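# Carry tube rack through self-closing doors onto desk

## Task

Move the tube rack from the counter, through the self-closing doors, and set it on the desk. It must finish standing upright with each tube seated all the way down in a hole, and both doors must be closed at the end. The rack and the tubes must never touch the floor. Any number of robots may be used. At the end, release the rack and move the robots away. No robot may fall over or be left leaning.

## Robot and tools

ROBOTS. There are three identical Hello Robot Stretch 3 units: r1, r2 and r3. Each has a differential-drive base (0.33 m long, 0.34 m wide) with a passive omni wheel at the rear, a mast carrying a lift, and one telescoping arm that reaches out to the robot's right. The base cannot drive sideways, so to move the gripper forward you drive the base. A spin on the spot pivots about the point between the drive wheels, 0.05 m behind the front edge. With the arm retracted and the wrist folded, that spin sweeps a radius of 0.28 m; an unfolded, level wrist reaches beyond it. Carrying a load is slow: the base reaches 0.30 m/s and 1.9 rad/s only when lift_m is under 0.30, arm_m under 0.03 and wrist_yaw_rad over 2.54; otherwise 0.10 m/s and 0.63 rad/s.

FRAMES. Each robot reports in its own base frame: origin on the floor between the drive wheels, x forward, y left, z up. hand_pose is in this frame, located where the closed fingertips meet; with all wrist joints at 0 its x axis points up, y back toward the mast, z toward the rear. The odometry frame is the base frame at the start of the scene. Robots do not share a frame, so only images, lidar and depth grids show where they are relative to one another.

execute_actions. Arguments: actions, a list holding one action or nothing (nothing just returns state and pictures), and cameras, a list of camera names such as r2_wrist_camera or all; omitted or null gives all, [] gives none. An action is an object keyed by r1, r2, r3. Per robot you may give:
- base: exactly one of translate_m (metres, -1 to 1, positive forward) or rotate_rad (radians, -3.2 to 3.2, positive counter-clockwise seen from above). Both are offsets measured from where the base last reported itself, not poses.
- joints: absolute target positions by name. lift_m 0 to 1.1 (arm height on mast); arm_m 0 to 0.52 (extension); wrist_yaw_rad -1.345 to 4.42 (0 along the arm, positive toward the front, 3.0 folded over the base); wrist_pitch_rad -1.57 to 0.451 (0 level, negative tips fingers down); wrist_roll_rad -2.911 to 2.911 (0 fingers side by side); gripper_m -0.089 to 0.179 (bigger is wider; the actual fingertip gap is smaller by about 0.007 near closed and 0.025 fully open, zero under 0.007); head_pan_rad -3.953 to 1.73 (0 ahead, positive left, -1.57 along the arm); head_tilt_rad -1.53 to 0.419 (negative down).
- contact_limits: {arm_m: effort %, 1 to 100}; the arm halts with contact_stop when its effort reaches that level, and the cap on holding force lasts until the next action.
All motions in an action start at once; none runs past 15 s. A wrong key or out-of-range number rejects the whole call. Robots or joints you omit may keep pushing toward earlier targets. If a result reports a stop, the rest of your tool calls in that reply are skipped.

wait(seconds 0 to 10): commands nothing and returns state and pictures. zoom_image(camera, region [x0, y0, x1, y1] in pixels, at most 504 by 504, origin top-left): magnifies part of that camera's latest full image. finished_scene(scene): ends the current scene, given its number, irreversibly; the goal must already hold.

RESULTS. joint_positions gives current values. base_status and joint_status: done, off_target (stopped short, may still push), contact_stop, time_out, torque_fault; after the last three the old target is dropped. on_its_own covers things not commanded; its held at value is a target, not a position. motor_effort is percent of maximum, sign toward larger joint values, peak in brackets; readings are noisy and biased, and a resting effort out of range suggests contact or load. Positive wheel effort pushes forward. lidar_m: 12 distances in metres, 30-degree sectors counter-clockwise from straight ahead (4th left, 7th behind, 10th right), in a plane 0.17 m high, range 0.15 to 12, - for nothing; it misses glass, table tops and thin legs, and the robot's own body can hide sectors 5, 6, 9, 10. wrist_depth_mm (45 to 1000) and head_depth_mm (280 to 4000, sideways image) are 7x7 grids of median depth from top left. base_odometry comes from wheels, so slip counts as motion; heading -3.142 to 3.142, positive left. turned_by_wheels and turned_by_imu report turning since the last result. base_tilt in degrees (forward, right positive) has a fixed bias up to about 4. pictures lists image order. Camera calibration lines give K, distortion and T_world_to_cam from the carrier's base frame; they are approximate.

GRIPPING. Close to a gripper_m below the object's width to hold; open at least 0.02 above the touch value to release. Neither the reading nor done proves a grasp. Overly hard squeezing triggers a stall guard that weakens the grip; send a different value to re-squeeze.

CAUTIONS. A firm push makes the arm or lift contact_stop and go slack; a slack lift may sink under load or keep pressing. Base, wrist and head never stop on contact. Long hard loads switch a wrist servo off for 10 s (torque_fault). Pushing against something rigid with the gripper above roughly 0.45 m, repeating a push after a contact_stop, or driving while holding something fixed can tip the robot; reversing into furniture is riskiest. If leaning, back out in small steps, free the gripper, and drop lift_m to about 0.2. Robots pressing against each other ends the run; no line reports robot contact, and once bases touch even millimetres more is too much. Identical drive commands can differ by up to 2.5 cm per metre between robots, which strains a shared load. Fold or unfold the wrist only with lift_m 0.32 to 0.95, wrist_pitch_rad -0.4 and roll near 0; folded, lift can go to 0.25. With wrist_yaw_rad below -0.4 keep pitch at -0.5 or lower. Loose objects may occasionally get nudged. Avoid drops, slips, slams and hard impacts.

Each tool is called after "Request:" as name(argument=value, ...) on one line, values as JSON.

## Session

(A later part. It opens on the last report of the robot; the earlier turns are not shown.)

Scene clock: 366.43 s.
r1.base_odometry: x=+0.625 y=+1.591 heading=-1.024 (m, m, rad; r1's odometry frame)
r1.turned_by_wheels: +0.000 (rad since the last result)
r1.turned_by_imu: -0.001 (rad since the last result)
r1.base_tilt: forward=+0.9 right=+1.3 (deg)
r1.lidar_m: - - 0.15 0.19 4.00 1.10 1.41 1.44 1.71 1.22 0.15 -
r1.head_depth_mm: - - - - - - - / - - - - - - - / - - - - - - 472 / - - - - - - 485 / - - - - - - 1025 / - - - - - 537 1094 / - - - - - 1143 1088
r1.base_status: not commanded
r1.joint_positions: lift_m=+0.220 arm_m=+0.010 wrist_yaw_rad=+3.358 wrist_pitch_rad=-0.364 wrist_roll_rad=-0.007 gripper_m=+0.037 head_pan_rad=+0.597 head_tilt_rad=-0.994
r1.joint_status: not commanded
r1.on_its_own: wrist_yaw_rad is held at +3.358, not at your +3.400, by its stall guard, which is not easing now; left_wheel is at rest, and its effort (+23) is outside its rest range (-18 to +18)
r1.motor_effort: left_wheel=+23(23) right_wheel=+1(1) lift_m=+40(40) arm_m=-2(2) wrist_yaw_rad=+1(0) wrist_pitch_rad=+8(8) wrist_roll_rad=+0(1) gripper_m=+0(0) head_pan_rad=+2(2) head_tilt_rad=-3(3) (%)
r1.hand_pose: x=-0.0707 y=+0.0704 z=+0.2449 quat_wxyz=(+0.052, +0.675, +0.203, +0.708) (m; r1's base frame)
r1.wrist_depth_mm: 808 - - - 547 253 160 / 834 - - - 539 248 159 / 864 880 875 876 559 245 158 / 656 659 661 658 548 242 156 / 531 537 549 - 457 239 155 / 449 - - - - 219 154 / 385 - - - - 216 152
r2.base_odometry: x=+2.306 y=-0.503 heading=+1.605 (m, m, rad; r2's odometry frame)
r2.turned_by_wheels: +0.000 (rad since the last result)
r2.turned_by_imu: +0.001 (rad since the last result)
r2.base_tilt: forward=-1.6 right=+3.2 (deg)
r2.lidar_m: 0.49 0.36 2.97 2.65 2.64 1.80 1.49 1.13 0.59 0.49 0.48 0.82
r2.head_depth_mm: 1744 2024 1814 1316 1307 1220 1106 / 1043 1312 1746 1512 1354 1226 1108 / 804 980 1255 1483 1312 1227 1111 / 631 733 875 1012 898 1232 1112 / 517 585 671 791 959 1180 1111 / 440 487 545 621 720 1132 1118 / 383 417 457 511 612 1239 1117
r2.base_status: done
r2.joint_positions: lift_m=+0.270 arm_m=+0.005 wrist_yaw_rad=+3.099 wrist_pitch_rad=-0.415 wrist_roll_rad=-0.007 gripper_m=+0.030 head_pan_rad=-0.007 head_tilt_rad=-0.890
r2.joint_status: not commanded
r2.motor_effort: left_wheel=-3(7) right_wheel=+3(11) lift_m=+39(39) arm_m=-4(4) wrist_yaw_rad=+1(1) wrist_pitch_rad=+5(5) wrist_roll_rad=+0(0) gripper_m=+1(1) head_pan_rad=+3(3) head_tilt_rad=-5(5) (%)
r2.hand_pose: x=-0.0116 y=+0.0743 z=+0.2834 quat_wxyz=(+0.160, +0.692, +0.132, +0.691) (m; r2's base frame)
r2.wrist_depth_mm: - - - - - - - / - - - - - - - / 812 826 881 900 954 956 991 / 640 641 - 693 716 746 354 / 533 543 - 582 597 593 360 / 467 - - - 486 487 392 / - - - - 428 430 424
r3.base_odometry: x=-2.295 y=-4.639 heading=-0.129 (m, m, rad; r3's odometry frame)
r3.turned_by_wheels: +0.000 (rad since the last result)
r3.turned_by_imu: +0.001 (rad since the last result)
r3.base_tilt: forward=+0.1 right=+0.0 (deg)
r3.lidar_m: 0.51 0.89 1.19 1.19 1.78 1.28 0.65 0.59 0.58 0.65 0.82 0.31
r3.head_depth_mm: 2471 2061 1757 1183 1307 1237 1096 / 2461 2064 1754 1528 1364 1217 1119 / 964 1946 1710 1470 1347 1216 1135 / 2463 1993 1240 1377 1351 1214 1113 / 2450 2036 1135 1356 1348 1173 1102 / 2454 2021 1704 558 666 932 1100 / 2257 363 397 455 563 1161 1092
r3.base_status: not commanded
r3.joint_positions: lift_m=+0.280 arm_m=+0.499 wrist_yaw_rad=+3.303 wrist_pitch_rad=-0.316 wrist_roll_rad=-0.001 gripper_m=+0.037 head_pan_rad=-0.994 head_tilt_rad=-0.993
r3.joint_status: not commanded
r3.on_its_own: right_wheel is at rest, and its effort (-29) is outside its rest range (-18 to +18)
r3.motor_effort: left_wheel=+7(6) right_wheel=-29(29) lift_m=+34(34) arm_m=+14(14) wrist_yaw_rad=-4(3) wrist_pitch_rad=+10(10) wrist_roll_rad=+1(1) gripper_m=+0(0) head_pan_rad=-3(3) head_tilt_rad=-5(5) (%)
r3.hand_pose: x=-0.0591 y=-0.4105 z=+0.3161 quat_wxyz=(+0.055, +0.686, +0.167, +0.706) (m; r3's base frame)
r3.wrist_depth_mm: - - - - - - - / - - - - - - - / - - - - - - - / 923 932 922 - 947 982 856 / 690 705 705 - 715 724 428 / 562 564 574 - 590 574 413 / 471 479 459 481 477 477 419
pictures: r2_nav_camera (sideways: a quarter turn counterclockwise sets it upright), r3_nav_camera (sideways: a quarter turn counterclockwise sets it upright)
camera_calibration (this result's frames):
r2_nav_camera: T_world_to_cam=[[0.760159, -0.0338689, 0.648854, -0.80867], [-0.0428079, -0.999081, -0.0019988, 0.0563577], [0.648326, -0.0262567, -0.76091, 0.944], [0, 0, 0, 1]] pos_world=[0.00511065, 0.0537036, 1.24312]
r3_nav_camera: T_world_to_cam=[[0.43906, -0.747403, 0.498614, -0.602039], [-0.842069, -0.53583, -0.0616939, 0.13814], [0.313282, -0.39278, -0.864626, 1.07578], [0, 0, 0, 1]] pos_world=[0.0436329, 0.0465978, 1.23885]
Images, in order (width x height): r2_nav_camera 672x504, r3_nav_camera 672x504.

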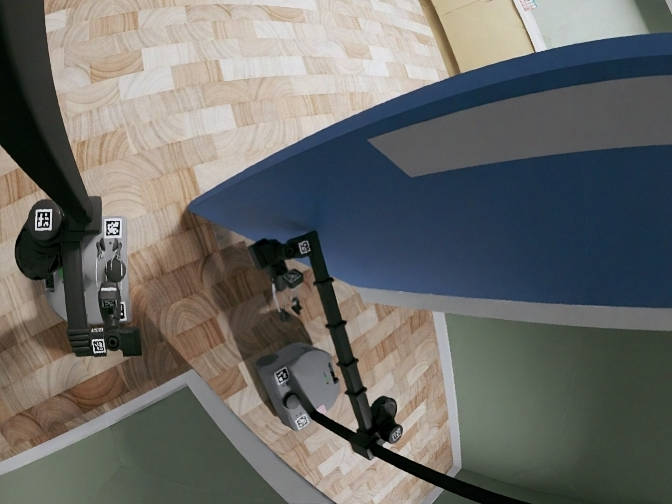

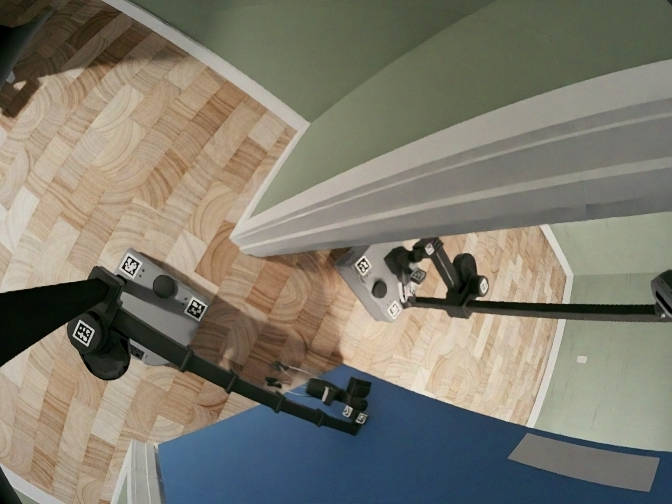

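Request:
execute_actions(actions=[{"r2":{"base":{"rotate_rad":-0.2},"joints":{"head_tilt_rad":-1.2}}}], cameras=[])

Request:
execute_actions(actions=[{"r2":{"base":{"translate_m":0.3}}}], cameras=["r2_nav_camera"])

Scene clock: 368.07 s.
r1.base_odometry: x=+0.625 y=+1.591 heading=-1.024 (m, m, rad; r1's odometry frame)
r1.turned_by_wheels: +0.000 (rad since the last result)
r1.turned_by_imu: +0.000 (rad since the last result)
r1.base_tilt: forward=+0.9 right=+1.4 (deg)
r1.lidar_m: - - 0.15 0.19 4.03 1.10 1.41 1.44 1.71 1.22 0.15 -
r1.head_depth_mm: - - - - - - - / - - - - - - - / - - - - - - 472 / - - - - - - 485 / - - - - - - 1025 / - - - - - 537 1093 / - - - - - 1144 1083
r1.base_status: not commanded
r1.joint_positions: lift_m=+0.220 arm_m=+0.010 wrist_yaw_rad=+3.358 wrist_pitch_rad=-0.364 wrist_roll_rad=-0.007 gripper_m=+0.037 head_pan_rad=+0.597 head_tilt_rad=-0.994
r1.joint_status: not commanded
r1.on_its_own: wrist_yaw_rad is held at +3.358, not at your +3.400, by its stall guard, which is not easing now; left_wheel is at rest, and its effort (+22) is outside its rest range (-18 to +18)
r1.motor_effort: left_wheel=+22(23) right_wheel=+1(1) lift_m=+40(40) arm_m=-1(2) wrist_yaw_rad=+1(0) wrist_pitch_rad=+8(8) wrist_roll_rad=+1(1) gripper_m=+0(1) head_pan_rad=+2(3) head_tilt_rad=-3(3) (%)
r1.hand_pose: x=-0.0707 y=+0.0704 z=+0.2449 quat_wxyz=(+0.052, +0.675, +0.203, +0.708) (m; r1's base frame)
r1.wrist_depth_mm: 821 - - - 551 252 161 / 839 - - - 530 248 158 / 855 884 872 890 564 246 157 / 645 664 649 659 552 241 156 / 534 528 554 - 457 240 154 / 443 - - - - 219 154 / 384 - - - - 217 152
r2.base_odometry: x=+2.306 y=-0.503 heading=+1.405 (m, m, rad; r2's odometry frame)
r2.turned_by_wheels: -0.200 (rad since the last result)
r2.turned_by_imu: -0.202 (rad since the last result)
r2.base_tilt: forward=-1.6 right=+3.2 (deg)
r2.lidar_m: 0.68 0.37 0.36 2.75 2.66 2.12 1.55 1.49 0.71 0.51 0.48 0.51
r2.head_depth_mm: 1657 1296 1268 1330 1233 1169 1108 / 1663 1315 1345 1331 1248 1202 1086 / 1671 1541 1427 1335 1255 1202 - / 1291 1503 1063 1344 1256 1207 - / 915 1041 914 1300 1261 1209 - / 691 761 841 951 1244 1194 - / 556 598 650 737 1269 1193 1147
r2.base_status: done
r2.joint_positions: lift_m=+0.270 arm_m=+0.005 wrist_yaw_rad=+3.099 wrist_pitch_rad=-0.415 wrist_roll_rad=-0.007 gripper_m=+0.030 head_pan_rad=-0.007 head_tilt_rad=-1.185
r2.joint_status: all done
r2.motor_effort: left_wheel=+2(7) right_wheel=-3(10) lift_m=+39(39) arm_m=-4(4) wrist_yaw_rad=+1(1) wrist_pitch_rad=+5(5) wrist_roll_rad=+0(0) gripper_m=+0(0) head_pan_rad=+3(2) head_tilt_rad=-8(30) (%)
r2.hand_pose: x=-0.0116 y=+0.0743 z=+0.2834 quat_wxyz=(+0.160, +0.692, +0.132, +0.691) (m; r2's base frame)
r2.wrist_depth_mm: - - - - - - 300 / - - - - - - 321 / 821 841 892 931 961 918 345 / 641 648 - 700 710 435 377 / 539 538 - 566 605 451 418 / 469 - - - 493 481 464 / - - - - 424 430 438
r3.base_odometry: x=-2.295 y=-4.639 heading=-0.129 (m, m, rad; r3's odometry frame)
r3.turned_by_wheels: +0.000 (rad since the last result)
r3.turned_by_imu: +0.000 (rad since the last result)
r3.base_tilt: forward=+0.2 right=+0.1 (deg)
r3.lidar_m: 0.51 0.89 1.19 1.19 1.79 1.27 0.65 0.59 0.58 0.65 0.82 0.31
r3.head_depth_mm: 2485 2069 1758 1187 1322 1231 1090 / 2472 2046 1764 1538 1352 1219 1126 / 964 1148 1651 1473 1351 1221 1136 / 2432 2036 1281 1388 1353 1214 1117 / 2449 2043 1127 1379 1350 1168 1100 / 2439 2046 1701 558 666 933 1099 / 2229 363 395 455 564 1162 1100
r3.base_status: not commanded
r3.joint_positions: lift_m=+0.280 arm_m=+0.499 wrist_yaw_rad=+3.303 wrist_pitch_rad=-0.316 wrist_roll_rad=-0.001 gripper_m=+0.037 head_pan_rad=-0.994 head_tilt_rad=-0.993
r3.joint_status: not commanded
r3.on_its_own: right_wheel is at rest, and its effort (-29) is outside its rest range (-18 to +18)
r3.motor_effort: left_wheel=+6(6) right_wheel=-29(29) lift_m=+34(34) arm_m=+14(14) wrist_yaw_rad=-4(3) wrist_pitch_rad=+10(11) wrist_roll_rad=+1(1) gripper_m=+0(0) head_pan_rad=-3(4) head_tilt_rad=-5(5) (%)
r3.hand_pose: x=-0.0591 y=-0.4105 z=+0.3161 quat_wxyz=(+0.055, +0.686, +0.167, +0.706) (m; r3's base frame)
r3.wrist_depth_mm: - - - - - - - / - - - - - - - / - - - - - - - / 899 921 942 - 969 961 846 / 690 698 706 - 701 719 423 / 568 564 585 - 595 571 410 / 471 474 460 477 483 483 417
pictures: none
No camera images: the call's "cameras" was empty. Leave "cameras" out to get every camera's image.

Scene clock: 370.80 s.
r1.base_odometry: x=+0.625 y=+1.591 heading=-1.024 (m, m, rad; r1's odometry frame)
r1.turned_by_wheels: +0.000 (rad since the last result)
r1.turned_by_imu: -0.001 (rad since the last result)
r1.base_tilt: forward=+0.9 right=+1.4 (deg)
r1.lidar_m: - - 0.15 0.19 4.02 1.10 1.41 1.44 1.70 1.22 0.15 -
r1.head_depth_mm: - - - - - - - / - - - - - - - / - - - - - - 471 / - - - - - - 485 / - - - - - - 1025 / - - - - - 535 1097 / - - - - - 1149 1086
r1.base_status: not commanded
r1.joint_positions: lift_m=+0.220 arm_m=+0.010 wrist_yaw_rad=+3.358 wrist_pitch_rad=-0.364 wrist_roll_rad=-0.007 gripper_m=+0.037 head_pan_rad=+0.597 head_tilt_rad=-0.994
r1.joint_status: not commanded
r1.on_its_own: wrist_yaw_rad is held at +3.358, not at your +3.400, by its stall guard, which is not easing now; left_wheel is at rest, and its effort (+23) is outside its rest range (-18 to +18)
r1.motor_effort: left_wheel=+23(23) right_wheel=+1(1) lift_m=+40(40) arm_m=-2(2) wrist_yaw_rad=+0(1) wrist_pitch_rad=+8(8) wrist_roll_rad=+1(1) gripper_m=+1(1) head_pan_rad=+1(1) head_tilt_rad=-4(3) (%)
r1.hand_pose: x=-0.0707 y=+0.0704 z=+0.2449 quat_wxyz=(+0.052, +0.675, +0.203, +0.708) (m; r1's base frame)
r1.wrist_depth_mm: 827 - - - 548 252 160 / 827 - - - 534 248 159 / 844 870 874 865 566 245 158 / 662 657 662 656 548 243 156 / 530 529 552 - 453 240 155 / 443 - - - - 220 154 / 387 - - - - 216 152
r2.base_odometry: x=+2.355 y=-0.207 heading=+1.405 (m, m, rad; r2's odometry frame)
r2.turned_by_wheels: +0.000 (rad since the last result)
r2.turned_by_imu: +0.002 (rad since the last result)
r2.base_tilt: forward=-1.6 right=+3.3 (deg)
r2.lidar_m: 0.54 0.29 0.24 0.24 2.82 2.49 1.81 1.37 0.48 0.35 0.58 0.58
r2.head_depth_mm: 1654 1524 1288 1170 1244 1162 1107 / 1655 1533 1419 1238 1247 1197 1093 / 1665 1533 1433 1306 1235 1197 - / 974 1200 1403 1318 1230 1209 - / 722 822 955 1029 805 1205 - / 546 600 666 751 815 1017 - / 439 473 513 561 622 696 1141
r2.base_status: done
r2.joint_positions: lift_m=+0.270 arm_m=+0.005 wrist_yaw_rad=+3.099 wrist_pitch_rad=-0.415 wrist_roll_rad=-0.007 gripper_m=+0.030 head_pan_rad=-0.007 head_tilt_rad=-1.186
r2.joint_status: not commanded
r2.motor_effort: left_wheel=+1(8) right_wheel=-3(9) lift_m=+39(39) arm_m=-4(4) wrist_yaw_rad=+1(0) wrist_pitch_rad=+5(5) wrist_roll_rad=+0(0) gripper_m=+0(1) head_pan_rad=+2(2) head_tilt_rad=-7(7) (%)
r2.hand_pose: x=-0.0116 y=+0.0743 z=+0.2834 quat_wxyz=(+0.160, +0.692, +0.132, +0.691) (m; r2's base frame)
r2.wrist_depth_mm: - - - 270 260 247 164 / - - - 298 284 272 261 / 819 839 356 327 310 295 284 / 643 667 - 362 342 327 309 / 542 540 - 410 379 362 341 / 459 - - - 430 412 382 / - - - - 425 432 427
r3.base_odometry: x=-2.295 y=-4.639 heading=-0.129 (m, m, rad; r3's odometry frame)
r3.turned_by_wheels: +0.000 (rad since the last result)
r3.turned_by_imu: +0.001 (rad since the last result)
r3.base_tilt: forward=+0.2 right=+0.0 (deg)
r3.lidar_m: 0.51 0.89 1.19 1.19 1.79 1.28 0.65 0.59 0.58 0.58 0.58 0.32
r3.head_depth_mm: 2411 809 1648 1172 1312 1238 1091 / 2483 2059 1019 1259 1319 1217 1122 / 2457 2034 1088 1047 1237 1223 1131 / 2482 2039 1745 980 1235 1216 1114 / 2481 2038 1745 1526 1347 1173 1104 / 2419 2035 1717 558 665 930 1103 / 2232 363 396 455 563 1155 1100
r3.base_status: not commanded
r3.joint_positions: lift_m=+0.280 arm_m=+0.499 wrist_yaw_rad=+3.303 wrist_pitch_rad=-0.316 wrist_roll_rad=-0.001 gripper_m=+0.037 head_pan_rad=-0.994 head_tilt_rad=-0.993
r3.joint_status: not commanded
r3.on_its_own: right_wheel is at rest, and its effort (-28) is outside its rest range (-18 to +18)
r3.motor_effort: left_wheel=+7(7) right_wheel=-28(29) lift_m=+35(34) arm_m=+14(14) wrist_yaw_rad=-3(3) wrist_pitch_rad=+10(11) wrist_roll_rad=+1(1) gripper_m=+0(0) head_pan_rad=-3(4) head_tilt_rad=-4(5) (%)
r3.hand_pose: x=-0.0591 y=-0.4105 z=+0.3161 quat_wxyz=(+0.055, +0.686, +0.167, +0.706) (m; r3's base frame)
r3.wrist_depth_mm: - - - - - - - / - - - - - - - / - - - - - - - / 924 942 954 - 945 942 841 / 696 718 718 - 722 717 429 / 559 569 582 - 595 574 406 / 475 477 460 474 478 489 416
pictures: r2_nav_camera (sideways: a quarter turn counterclockwise sets it upright)
camera_calibration (this result's frames):
r2_nav_camera: T_world_to_cam=[[0.916537, -0.0347372, 0.39844, -0.483408], [-0.0416103, -0.999097, 0.00861251, 0.042537], [0.39778, -0.0244729, -0.917154, 1.14861], [0, 0, 0, 1]] pos_world=[-0.012065, 0.0538162, 1.2457]
Images, in order (width x height): r2_nav_camera 672x504.

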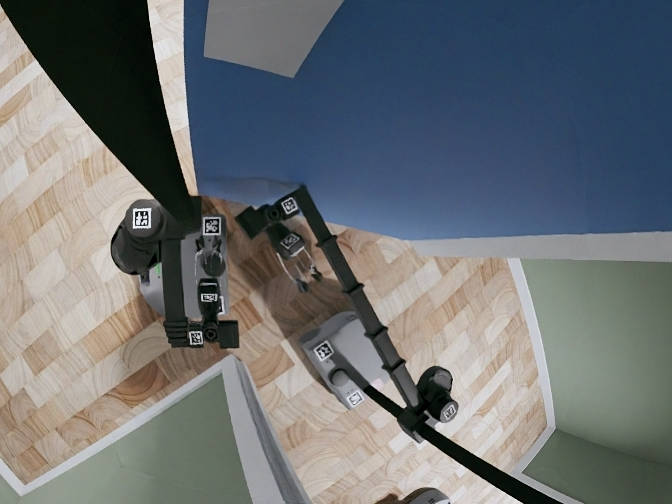

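Request:
execute_actions(actions=[{"r3":{"joints":{"arm_m":0.0}}}], cameras=[])

Request:
execute_actions(actions=[{"r2":{"base":{"rotate_rad":0.8}}}], cameras=["r2_nav_camera"])

Scene clock: 376.63 s.
r1.base_odometry: x=+0.625 y=+1.591 heading=-1.024 (m, m, rad; r1's odometry frame)
r1.turned_by_wheels: +0.000 (rad since the last result)
r1.turned_by_imu: -0.001 (rad since the last result)
r1.base_tilt: forward=+1.0 right=+1.3 (deg)
r1.lidar_m: - - 0.15 0.19 4.02 1.10 1.41 1.44 1.71 1.22 0.15 -
r1.head_depth_mm: - - - - - - - / - - - - - - - / - - - - - - 471 / - - - - - - 484 / - - - - - - 1027 / - - - - - 535 1095 / - - - - - 1145 1088
r1.base_status: not commanded
r1.joint_positions: lift_m=+0.220 arm_m=+0.010 wrist_yaw_rad=+3.358 wrist_pitch_rad=-0.364 wrist_roll_rad=-0.007 gripper_m=+0.037 head_pan_rad=+0.597 head_tilt_rad=-0.994
r1.joint_status: not commanded
r1.on_its_own: wrist_yaw_rad is held at +3.358, not at your +3.400, by its stall guard, which is not easing now; left_wheel is at rest, and its effort (+22) is outside its rest range (-18 to +18)
r1.motor_effort: left_wheel=+22(23) right_wheel=+1(1) lift_m=+40(40) arm_m=-2(1) wrist_yaw_rad=+0(0) wrist_pitch_rad=+8(8) wrist_roll_rad=+1(1) gripper_m=+0(0) head_pan_rad=+2(1) head_tilt_rad=-3(3) (%)
r1.hand_pose: x=-0.0707 y=+0.0704 z=+0.2449 quat_wxyz=(+0.052, +0.675, +0.203, +0.708) (m; r1's base frame)
r1.wrist_depth_mm: 808 - - - 550 252 160 / 845 - - - 532 249 159 / 854 878 871 863 563 244 157 / 654 664 670 656 549 241 156 / 540 529 549 - 455 239 154 / 452 - - - - 219 154 / 383 - - - - 217 153
r2.base_odometry: x=+2.355 y=-0.207 heading=+1.405 (m, m, rad; r2's odometry frame)
r2.turned_by_wheels: +0.000 (rad since the last result)
r2.turned_by_imu: -0.002 (rad since the last result)
r2.base_tilt: forward=-1.6 right=+3.3 (deg)
r2.lidar_m: 0.47 0.22 0.18 0.17 0.19 2.50 1.82 1.37 0.48 0.35 0.58 0.58
r2.head_depth_mm: 1652 1530 1289 1147 1241 1163 1107 / 1656 1534 1427 1290 1246 1203 1092 / 1667 1539 1434 1332 1250 1200 - / 974 1201 1406 1338 1254 1206 - / 667 735 821 933 1075 1041 - / 469 502 540 586 639 681 - / 362 381 403 426 455 488 512
r2.base_status: not commanded
r2.joint_positions: lift_m=+0.270 arm_m=+0.005 wrist_yaw_rad=+3.099 wrist_pitch_rad=-0.416 wrist_roll_rad=-0.007 gripper_m=+0.030 head_pan_rad=-0.005 head_tilt_rad=-1.187
r2.joint_status: not commanded
r2.motor_effort: left_wheel=+0(7) right_wheel=+4(5) lift_m=+42(41) arm_m=-3(4) wrist_yaw_rad=+1(1) wrist_pitch_rad=+5(5) wrist_roll_rad=+0(0) gripper_m=+0(1) head_pan_rad=+2(2) head_tilt_rad=-7(6) (%)
r2.hand_pose: x=-0.0116 y=+0.0743 z=+0.2832 quat_wxyz=(+0.161, +0.692, +0.132, +0.691) (m; r2's base frame)
r2.wrist_depth_mm: - - 205 202 200 195 192 / - - 227 222 216 213 208 / 799 815 249 245 238 234 228 / 646 664 - 270 266 258 252 / 535 551 - 310 297 288 281 / 466 - - - 338 329 318 / - - - - 400 379 370
r3.base_odometry: x=-2.295 y=-4.639 heading=-0.130 (m, m, rad; r3's odometry frame)
r3.turned_by_wheels: -0.001 (rad since the last result)
r3.turned_by_imu: +0.000 (rad since the last result)
r3.base_tilt: forward=+0.1 right=+0.0 (deg)
r3.lidar_m: 0.51 0.89 1.19 1.19 1.78 1.28 0.65 0.57 0.56 0.58 0.58 0.32
r3.head_depth_mm: 2415 792 912 1042 1178 1208 1107 / 2455 2063 1016 1198 1307 1219 1134 / 2446 2060 1089 1053 1240 1221 - / 2492 2035 1751 983 1235 1221 1116 / 2471 2022 1740 1527 1344 1168 1104 / 2464 2032 1705 560 665 931 1102 / 2268 364 396 455 565 1161 1096
r3.base_status: not commanded
r3.joint_positions: lift_m=+0.280 arm_m=+0.000 wrist_yaw_rad=+3.302 wrist_pitch_rad=-0.316 wrist_roll_rad=-0.001 gripper_m=+0.037 head_pan_rad=-0.994 head_tilt_rad=-0.993
r3.joint_status: all done
r3.motor_effort: left_wheel=-1(14) right_wheel=+2(48) lift_m=+34(34) arm_m=-6(12) wrist_yaw_rad=-2(3) wrist_pitch_rad=+10(10) wrist_roll_rad=+1(1) gripper_m=+0(0) head_pan_rad=-4(3) head_tilt_rad=-5(5) (%)
r3.hand_pose: x=-0.0589 y=+0.0877 z=+0.3161 quat_wxyz=(+0.055, +0.686, +0.167, +0.706) (m; r3's base frame)
r3.wrist_depth_mm: - - - - - - - / - - - - - - - / - - - - - - - / 910 906 907 935 942 959 947 / 701 707 726 - 728 720 732 / 572 576 579 - 595 582 587 / 471 485 - - 498 481 482
pictures: none
No camera images: the call's "cameras" was empty. Leave "cameras" out to get every camera's image.

Scene clock: 378.83 s.
r1.base_odometry: x=+0.625 y=+1.591 heading=-1.024 (m, m, rad; r1's odometry frame)
r1.turned_by_wheels: +0.000 (rad since the last result)
r1.turned_by_imu: +0.000 (rad since the last result)
r1.base_tilt: forward=+1.0 right=+1.3 (deg)
r1.lidar_m: - - 0.15 0.19 4.01 1.10 1.41 1.44 1.71 1.22 0.15 -
r1.head_depth_mm: - - - - - - - / - - - - - - - / - - - - - - 472 / - - - - - - 484 / - - - - - - 1020 / - - - - - 537 1095 / - - - - - 1143 1090
r1.base_status: not commanded
r1.joint_positions: lift_m=+0.220 arm_m=+0.010 wrist_yaw_rad=+3.358 wrist_pitch_rad=-0.364 wrist_roll_rad=-0.007 gripper_m=+0.037 head_pan_rad=+0.597 head_tilt_rad=-0.994
r1.joint_status: not commanded
r1.on_its_own: wrist_yaw_rad is held at +3.358, not at your +3.400, by its stall guard, which is not easing now; left_wheel is at rest, and its effort (+22) is outside its rest range (-18 to +18)
r1.motor_effort: left_wheel=+22(22) right_wheel=+1(1) lift_m=+40(40) arm_m=-2(2) wrist_yaw_rad=+0(1) wrist_pitch_rad=+8(8) wrist_roll_rad=+1(1) gripper_m=+0(0) head_pan_rad=+2(2) head_tilt_rad=-3(4) (%)
r1.hand_pose: x=-0.0707 y=+0.0704 z=+0.2449 quat_wxyz=(+0.052, +0.675, +0.203, +0.708) (m; r1's base frame)
r1.wrist_depth_mm: 827 - - - 552 253 160 / 843 - - - 539 250 159 / 840 867 869 872 564 245 156 / 655 665 672 656 545 244 155 / 532 533 559 - 458 239 154 / 443 - - - - 220 153 / 384 - - - - 216 153
r2.base_odometry: x=+2.355 y=-0.207 heading=+2.206 (m, m, rad; r2's odometry frame)
r2.turned_by_wheels: +0.800 (rad since the last result)
r2.turned_by_imu: +0.806 (rad since the last result)
r2.base_tilt: forward=-1.6 right=+3.2 (deg)
r2.lidar_m: 0.15 - 2.79 2.80 2.01 1.74 0.68 0.37 0.35 0.58 0.91 0.23
r2.head_depth_mm: - 316 485 1285 1244 1171 1104 / - - 366 756 1248 - 1089 / - - 316 492 1227 1201 - / - - - 369 772 1209 - / - - - 317 499 1178 - / - - - - 374 1179 - / - - - - 318 1184 1141
r2.base_status: done
r2.joint_positions: lift_m=+0.270 arm_m=+0.005 wrist_yaw_rad=+3.099 wrist_pitch_rad=-0.416 wrist_roll_rad=-0.007 gripper_m=+0.030 head_pan_rad=-0.005 head_tilt_rad=-1.188
r2.joint_status: not commanded
r2.motor_effort: left_wheel=+18(29) right_wheel=+3(16) lift_m=+41(42) arm_m=-3(3) wrist_yaw_rad=+1(1) wrist_pitch_rad=+5(5) wrist_roll_rad=+0(0) gripper_m=-1(1) head_pan_rad=+2(2) head_tilt_rad=-7(6) (%)
r2.hand_pose: x=-0.0116 y=+0.0743 z=+0.2831 quat_wxyz=(+0.161, +0.692, +0.132, +0.691) (m; r2's base frame)
r2.wrist_depth_mm: - - - - - 147 126 / - - - - - 155 131 / 782 862 898 896 207 164 138 / 657 662 - 714 221 175 144 / 529 547 - 573 231 185 151 / 467 - - - 240 198 160 / - - - - 291 209 169
r3.base_odometry: x=-2.295 y=-4.639 heading=-0.130 (m, m, rad; r3's odometry frame)
r3.turned_by_wheels: +0.000 (rad since the last result)
r3.turned_by_imu: +0.001 (rad since the last result)
r3.base_tilt: forward=+0.1 right=+0.0 (deg)
r3.lidar_m: 0.51 0.89 1.19 1.19 1.78 1.28 0.65 0.55 0.54 0.56 0.58 0.32
r3.head_depth_mm: 2492 1905 854 962 1096 1197 1104 / 703 1951 1744 1217 1291 1219 1135 / 2468 2053 1002 1022 947 1220 - / 2448 2029 1706 998 1184 1216 1116 / 2459 2044 1742 1520 1290 1170 1104 / 2455 2051 1699 560 663 935 1099 / 2301 364 397 456 565 1159 1101
r3.base_status: not commanded
r3.joint_positions: lift_m=+0.280 arm_m=+0.000 wrist_yaw_rad=+3.302 wrist_pitch_rad=-0.316 wrist_roll_rad=-0.001 gripper_m=+0.037 head_pan_rad=-0.994 head_tilt_rad=-0.993
r3.joint_status: not commanded
r3.motor_effort: left_wheel=-1(1) right_wheel=+1(1) lift_m=+34(34) arm_m=-6(5) wrist_yaw_rad=-2(3) wrist_pitch_rad=+11(10) wrist_roll_rad=+1(1) gripper_m=+0(0) head_pan_rad=-3(3) head_tilt_rad=-4(5) (%)
r3.hand_pose: x=-0.0589 y=+0.0877 z=+0.3161 quat_wxyz=(+0.055, +0.686, +0.167, +0.706) (m; r3's base frame)
r3.wrist_depth_mm: - - - - - - - / - - - - - - - / - - - - - - - / 943 935 914 960 948 929 947 / 703 713 722 - 717 707 721 / 572 572 578 - 614 581 579 / 476 488 - - 501 485 482
pictures: r2_nav_camera (sideways: a quarter turn counterclockwise sets it upright)
camera_calibration (this result's frames):
r2_nav_camera: T_world_to_cam=[[0.91735, -0.0334154, 0.396677, -0.481118], [-0.0401486, -0.999156, 0.00867983, 0.0424404], [0.396052, -0.0238885, -0.917917, 1.14962], [0, 0, 0, 1]] pos_world=[-0.0122508, 0.0537904, 1.24573]
Images, in order (width x height): r2_nav_camera 672x504.

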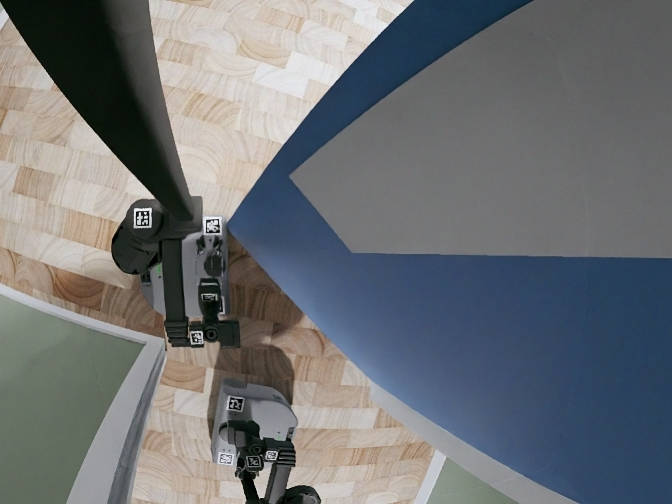

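Request:
execute_actions(actions=[{"r2":{"base":{"translate_m":0.4}}}], cameras=["r2_nav_camera"])

Scene clock: 382.03 s.
r1.base_odometry: x=+0.625 y=+1.591 heading=-1.024 (m, m, rad; r1's odometry frame)
r1.turned_by_wheels: +0.000 (rad since the last result)
r1.turned_by_imu: -0.001 (rad since the last result)
r1.base_tilt: forward=+1.0 right=+1.4 (deg)
r1.lidar_m: - - 0.15 0.19 4.01 1.10 1.41 1.44 1.71 1.23 0.15 -
r1.head_depth_mm: - - - - - - - / - - - - - - - / - - - - - - 471 / - - - - - - 485 / - - - - - - 1021 / - - - - - 536 1088 / - - - - - 1147 1087
r1.base_status: not commanded
r1.joint_positions: lift_m=+0.220 arm_m=+0.010 wrist_yaw_rad=+3.358 wrist_pitch_rad=-0.364 wrist_roll_rad=-0.007 gripper_m=+0.037 head_pan_rad=+0.597 head_tilt_rad=-0.994
r1.joint_status: not commanded
r1.on_its_own: wrist_yaw_rad is held at +3.358, not at your +3.400, by its stall guard, which is not easing now; left_wheel is at rest, and its effort (+22) is outside its rest range (-18 to +18)
r1.motor_effort: left_wheel=+22(22) right_wheel=+1(1) lift_m=+40(40) arm_m=-2(2) wrist_yaw_rad=+0(0) wrist_pitch_rad=+8(8) wrist_roll_rad=+1(1) gripper_m=+0(0) head_pan_rad=+2(1) head_tilt_rad=-3(3) (%)
r1.hand_pose: x=-0.0707 y=+0.0704 z=+0.2449 quat_wxyz=(+0.052, +0.675, +0.203, +0.708) (m; r1's base frame)
r1.wrist_depth_mm: 824 - - - 550 253 160 / 847 - - - 529 248 159 / 861 869 876 873 564 245 157 / 660 661 660 660 550 242 156 / 530 530 557 - 455 240 155 / 450 - - - - 220 153 / 384 - - - - 216 152
r2.base_odometry: x=+2.118 y=+0.114 heading=+2.205 (m, m, rad; r2's odometry frame)
r2.turned_by_wheels: -0.001 (rad since the last result)
r2.turned_by_imu: +0.522 (rad since the last result)
r2.base_tilt: forward=-1.7 right=+3.3 (deg)
r2.lidar_m: - - 0.15 2.30 1.98 1.09 0.64 0.70 0.92 0.19 0.15 -
r2.head_depth_mm: - - - - - 1151 1110 / - - - - 371 - 1096 / - - - - 384 - - / - - - - 460 - - / - - - - 498 1207 - / - - - - 1231 1198 - / - - - - 1243 1191 1148
r2.base_status: done
r2.joint_positions: lift_m=+0.270 arm_m=+0.005 wrist_yaw_rad=+3.070 wrist_pitch_rad=-0.416 wrist_roll_rad=-0.006 gripper_m=+0.030 head_pan_rad=-0.006 head_tilt_rad=-1.198
r2.joint_status: not commanded
r2.on_its_own: right_wheel is at rest, and its effort (+29) is outside its rest range (-18 to +18); wrist_yaw_rad is at rest, and its effort (+32) is outside its rest range (-12 to +12)
r2.motor_effort: left_wheel=-3(67) right_wheel=+29(42) lift_m=+40(41) arm_m=+1(3) wrist_yaw_rad=+32(33) wrist_pitch_rad=+5(5) wrist_roll_rad=+0(0) gripper_m=+0(0) head_pan_rad=+2(2) head_tilt_rad=-1(7) (%)
r2.hand_pose: x=-0.0052 y=+0.0742 z=+0.2831 quat_wxyz=(+0.171, +0.694, +0.122, +0.689) (m; r2's base frame)
r2.wrist_depth_mm: - - - - - 168 107 / - - - - - 162 106 / 801 829 872 889 930 159 104 / 654 663 680 695 706 156 103 / 533 555 - 571 546 152 101 / 469 - - - 231 149 99 / - - - - 322 144 98
r3.base_odometry: x=-2.295 y=-4.639 heading=-0.130 (m, m, rad; r3's odometry frame)
r3.turned_by_wheels: +0.000 (rad since the last result)
r3.turned_by_imu: +0.001 (rad since the last result)
r3.base_tilt: forward=+0.1 right=+0.1 (deg)
r3.lidar_m: 0.51 0.89 1.19 1.19 1.79 1.27 0.66 0.62 0.63 0.77 2.78 0.32
r3.head_depth_mm: 2471 2041 1011 1178 1204 1223 1106 / 2477 2042 1740 1294 1234 1213 1139 / 2458 2060 1740 1537 1337 1215 - / 2458 2039 1752 1533 1355 1219 1125 / 2457 2062 1743 1519 1355 1166 1098 / 2431 2021 1702 560 664 933 1102 / 2260 363 397 456 565 1160 1103
r3.base_status: not commanded
r3.joint_positions: lift_m=+0.280 arm_m=+0.000 wrist_yaw_rad=+3.302 wrist_pitch_rad=-0.316 wrist_roll_rad=-0.001 gripper_m=+0.037 head_pan_rad=-0.994 head_tilt_rad=-0.993
r3.joint_status: not commanded
r3.motor_effort: left_wheel=-1(0) right_wheel=+1(1) lift_m=+33(34) arm_m=-5(5) wrist_yaw_rad=-2(2) wrist_pitch_rad=+10(10) wrist_roll_rad=+1(1) gripper_m=+0(0) head_pan_rad=-3(4) head_tilt_rad=-5(5) (%)
r3.hand_pose: x=-0.0589 y=+0.0877 z=+0.3161 quat_wxyz=(+0.055, +0.686, +0.167, +0.706) (m; r3's base frame)
r3.wrist_depth_mm: - - - - - - - / - - - - - - - / - - - - - - - / 915 943 925 938 932 972 953 / 703 715 710 - 709 724 733 / 563 563 575 - 598 580 582 / 469 492 - - 492 481 482
pictures: r2_nav_camera (sideways: a quarter turn counterclockwise sets it upright)
camera_calibration (this result's frames):
r2_nav_camera: T_world_to_cam=[[0.921116, -0.0338723, 0.387812, -0.469595], [-0.0405378, -0.999137, 0.00901711, 0.0420038], [0.387172, -0.0240269, -0.921694, 1.15458], [0, 0, 0, 1]] pos_world=[-0.0127659, 0.0538022, 1.2459]
Images, in order (width x height): r2_nav_camera 672x504.

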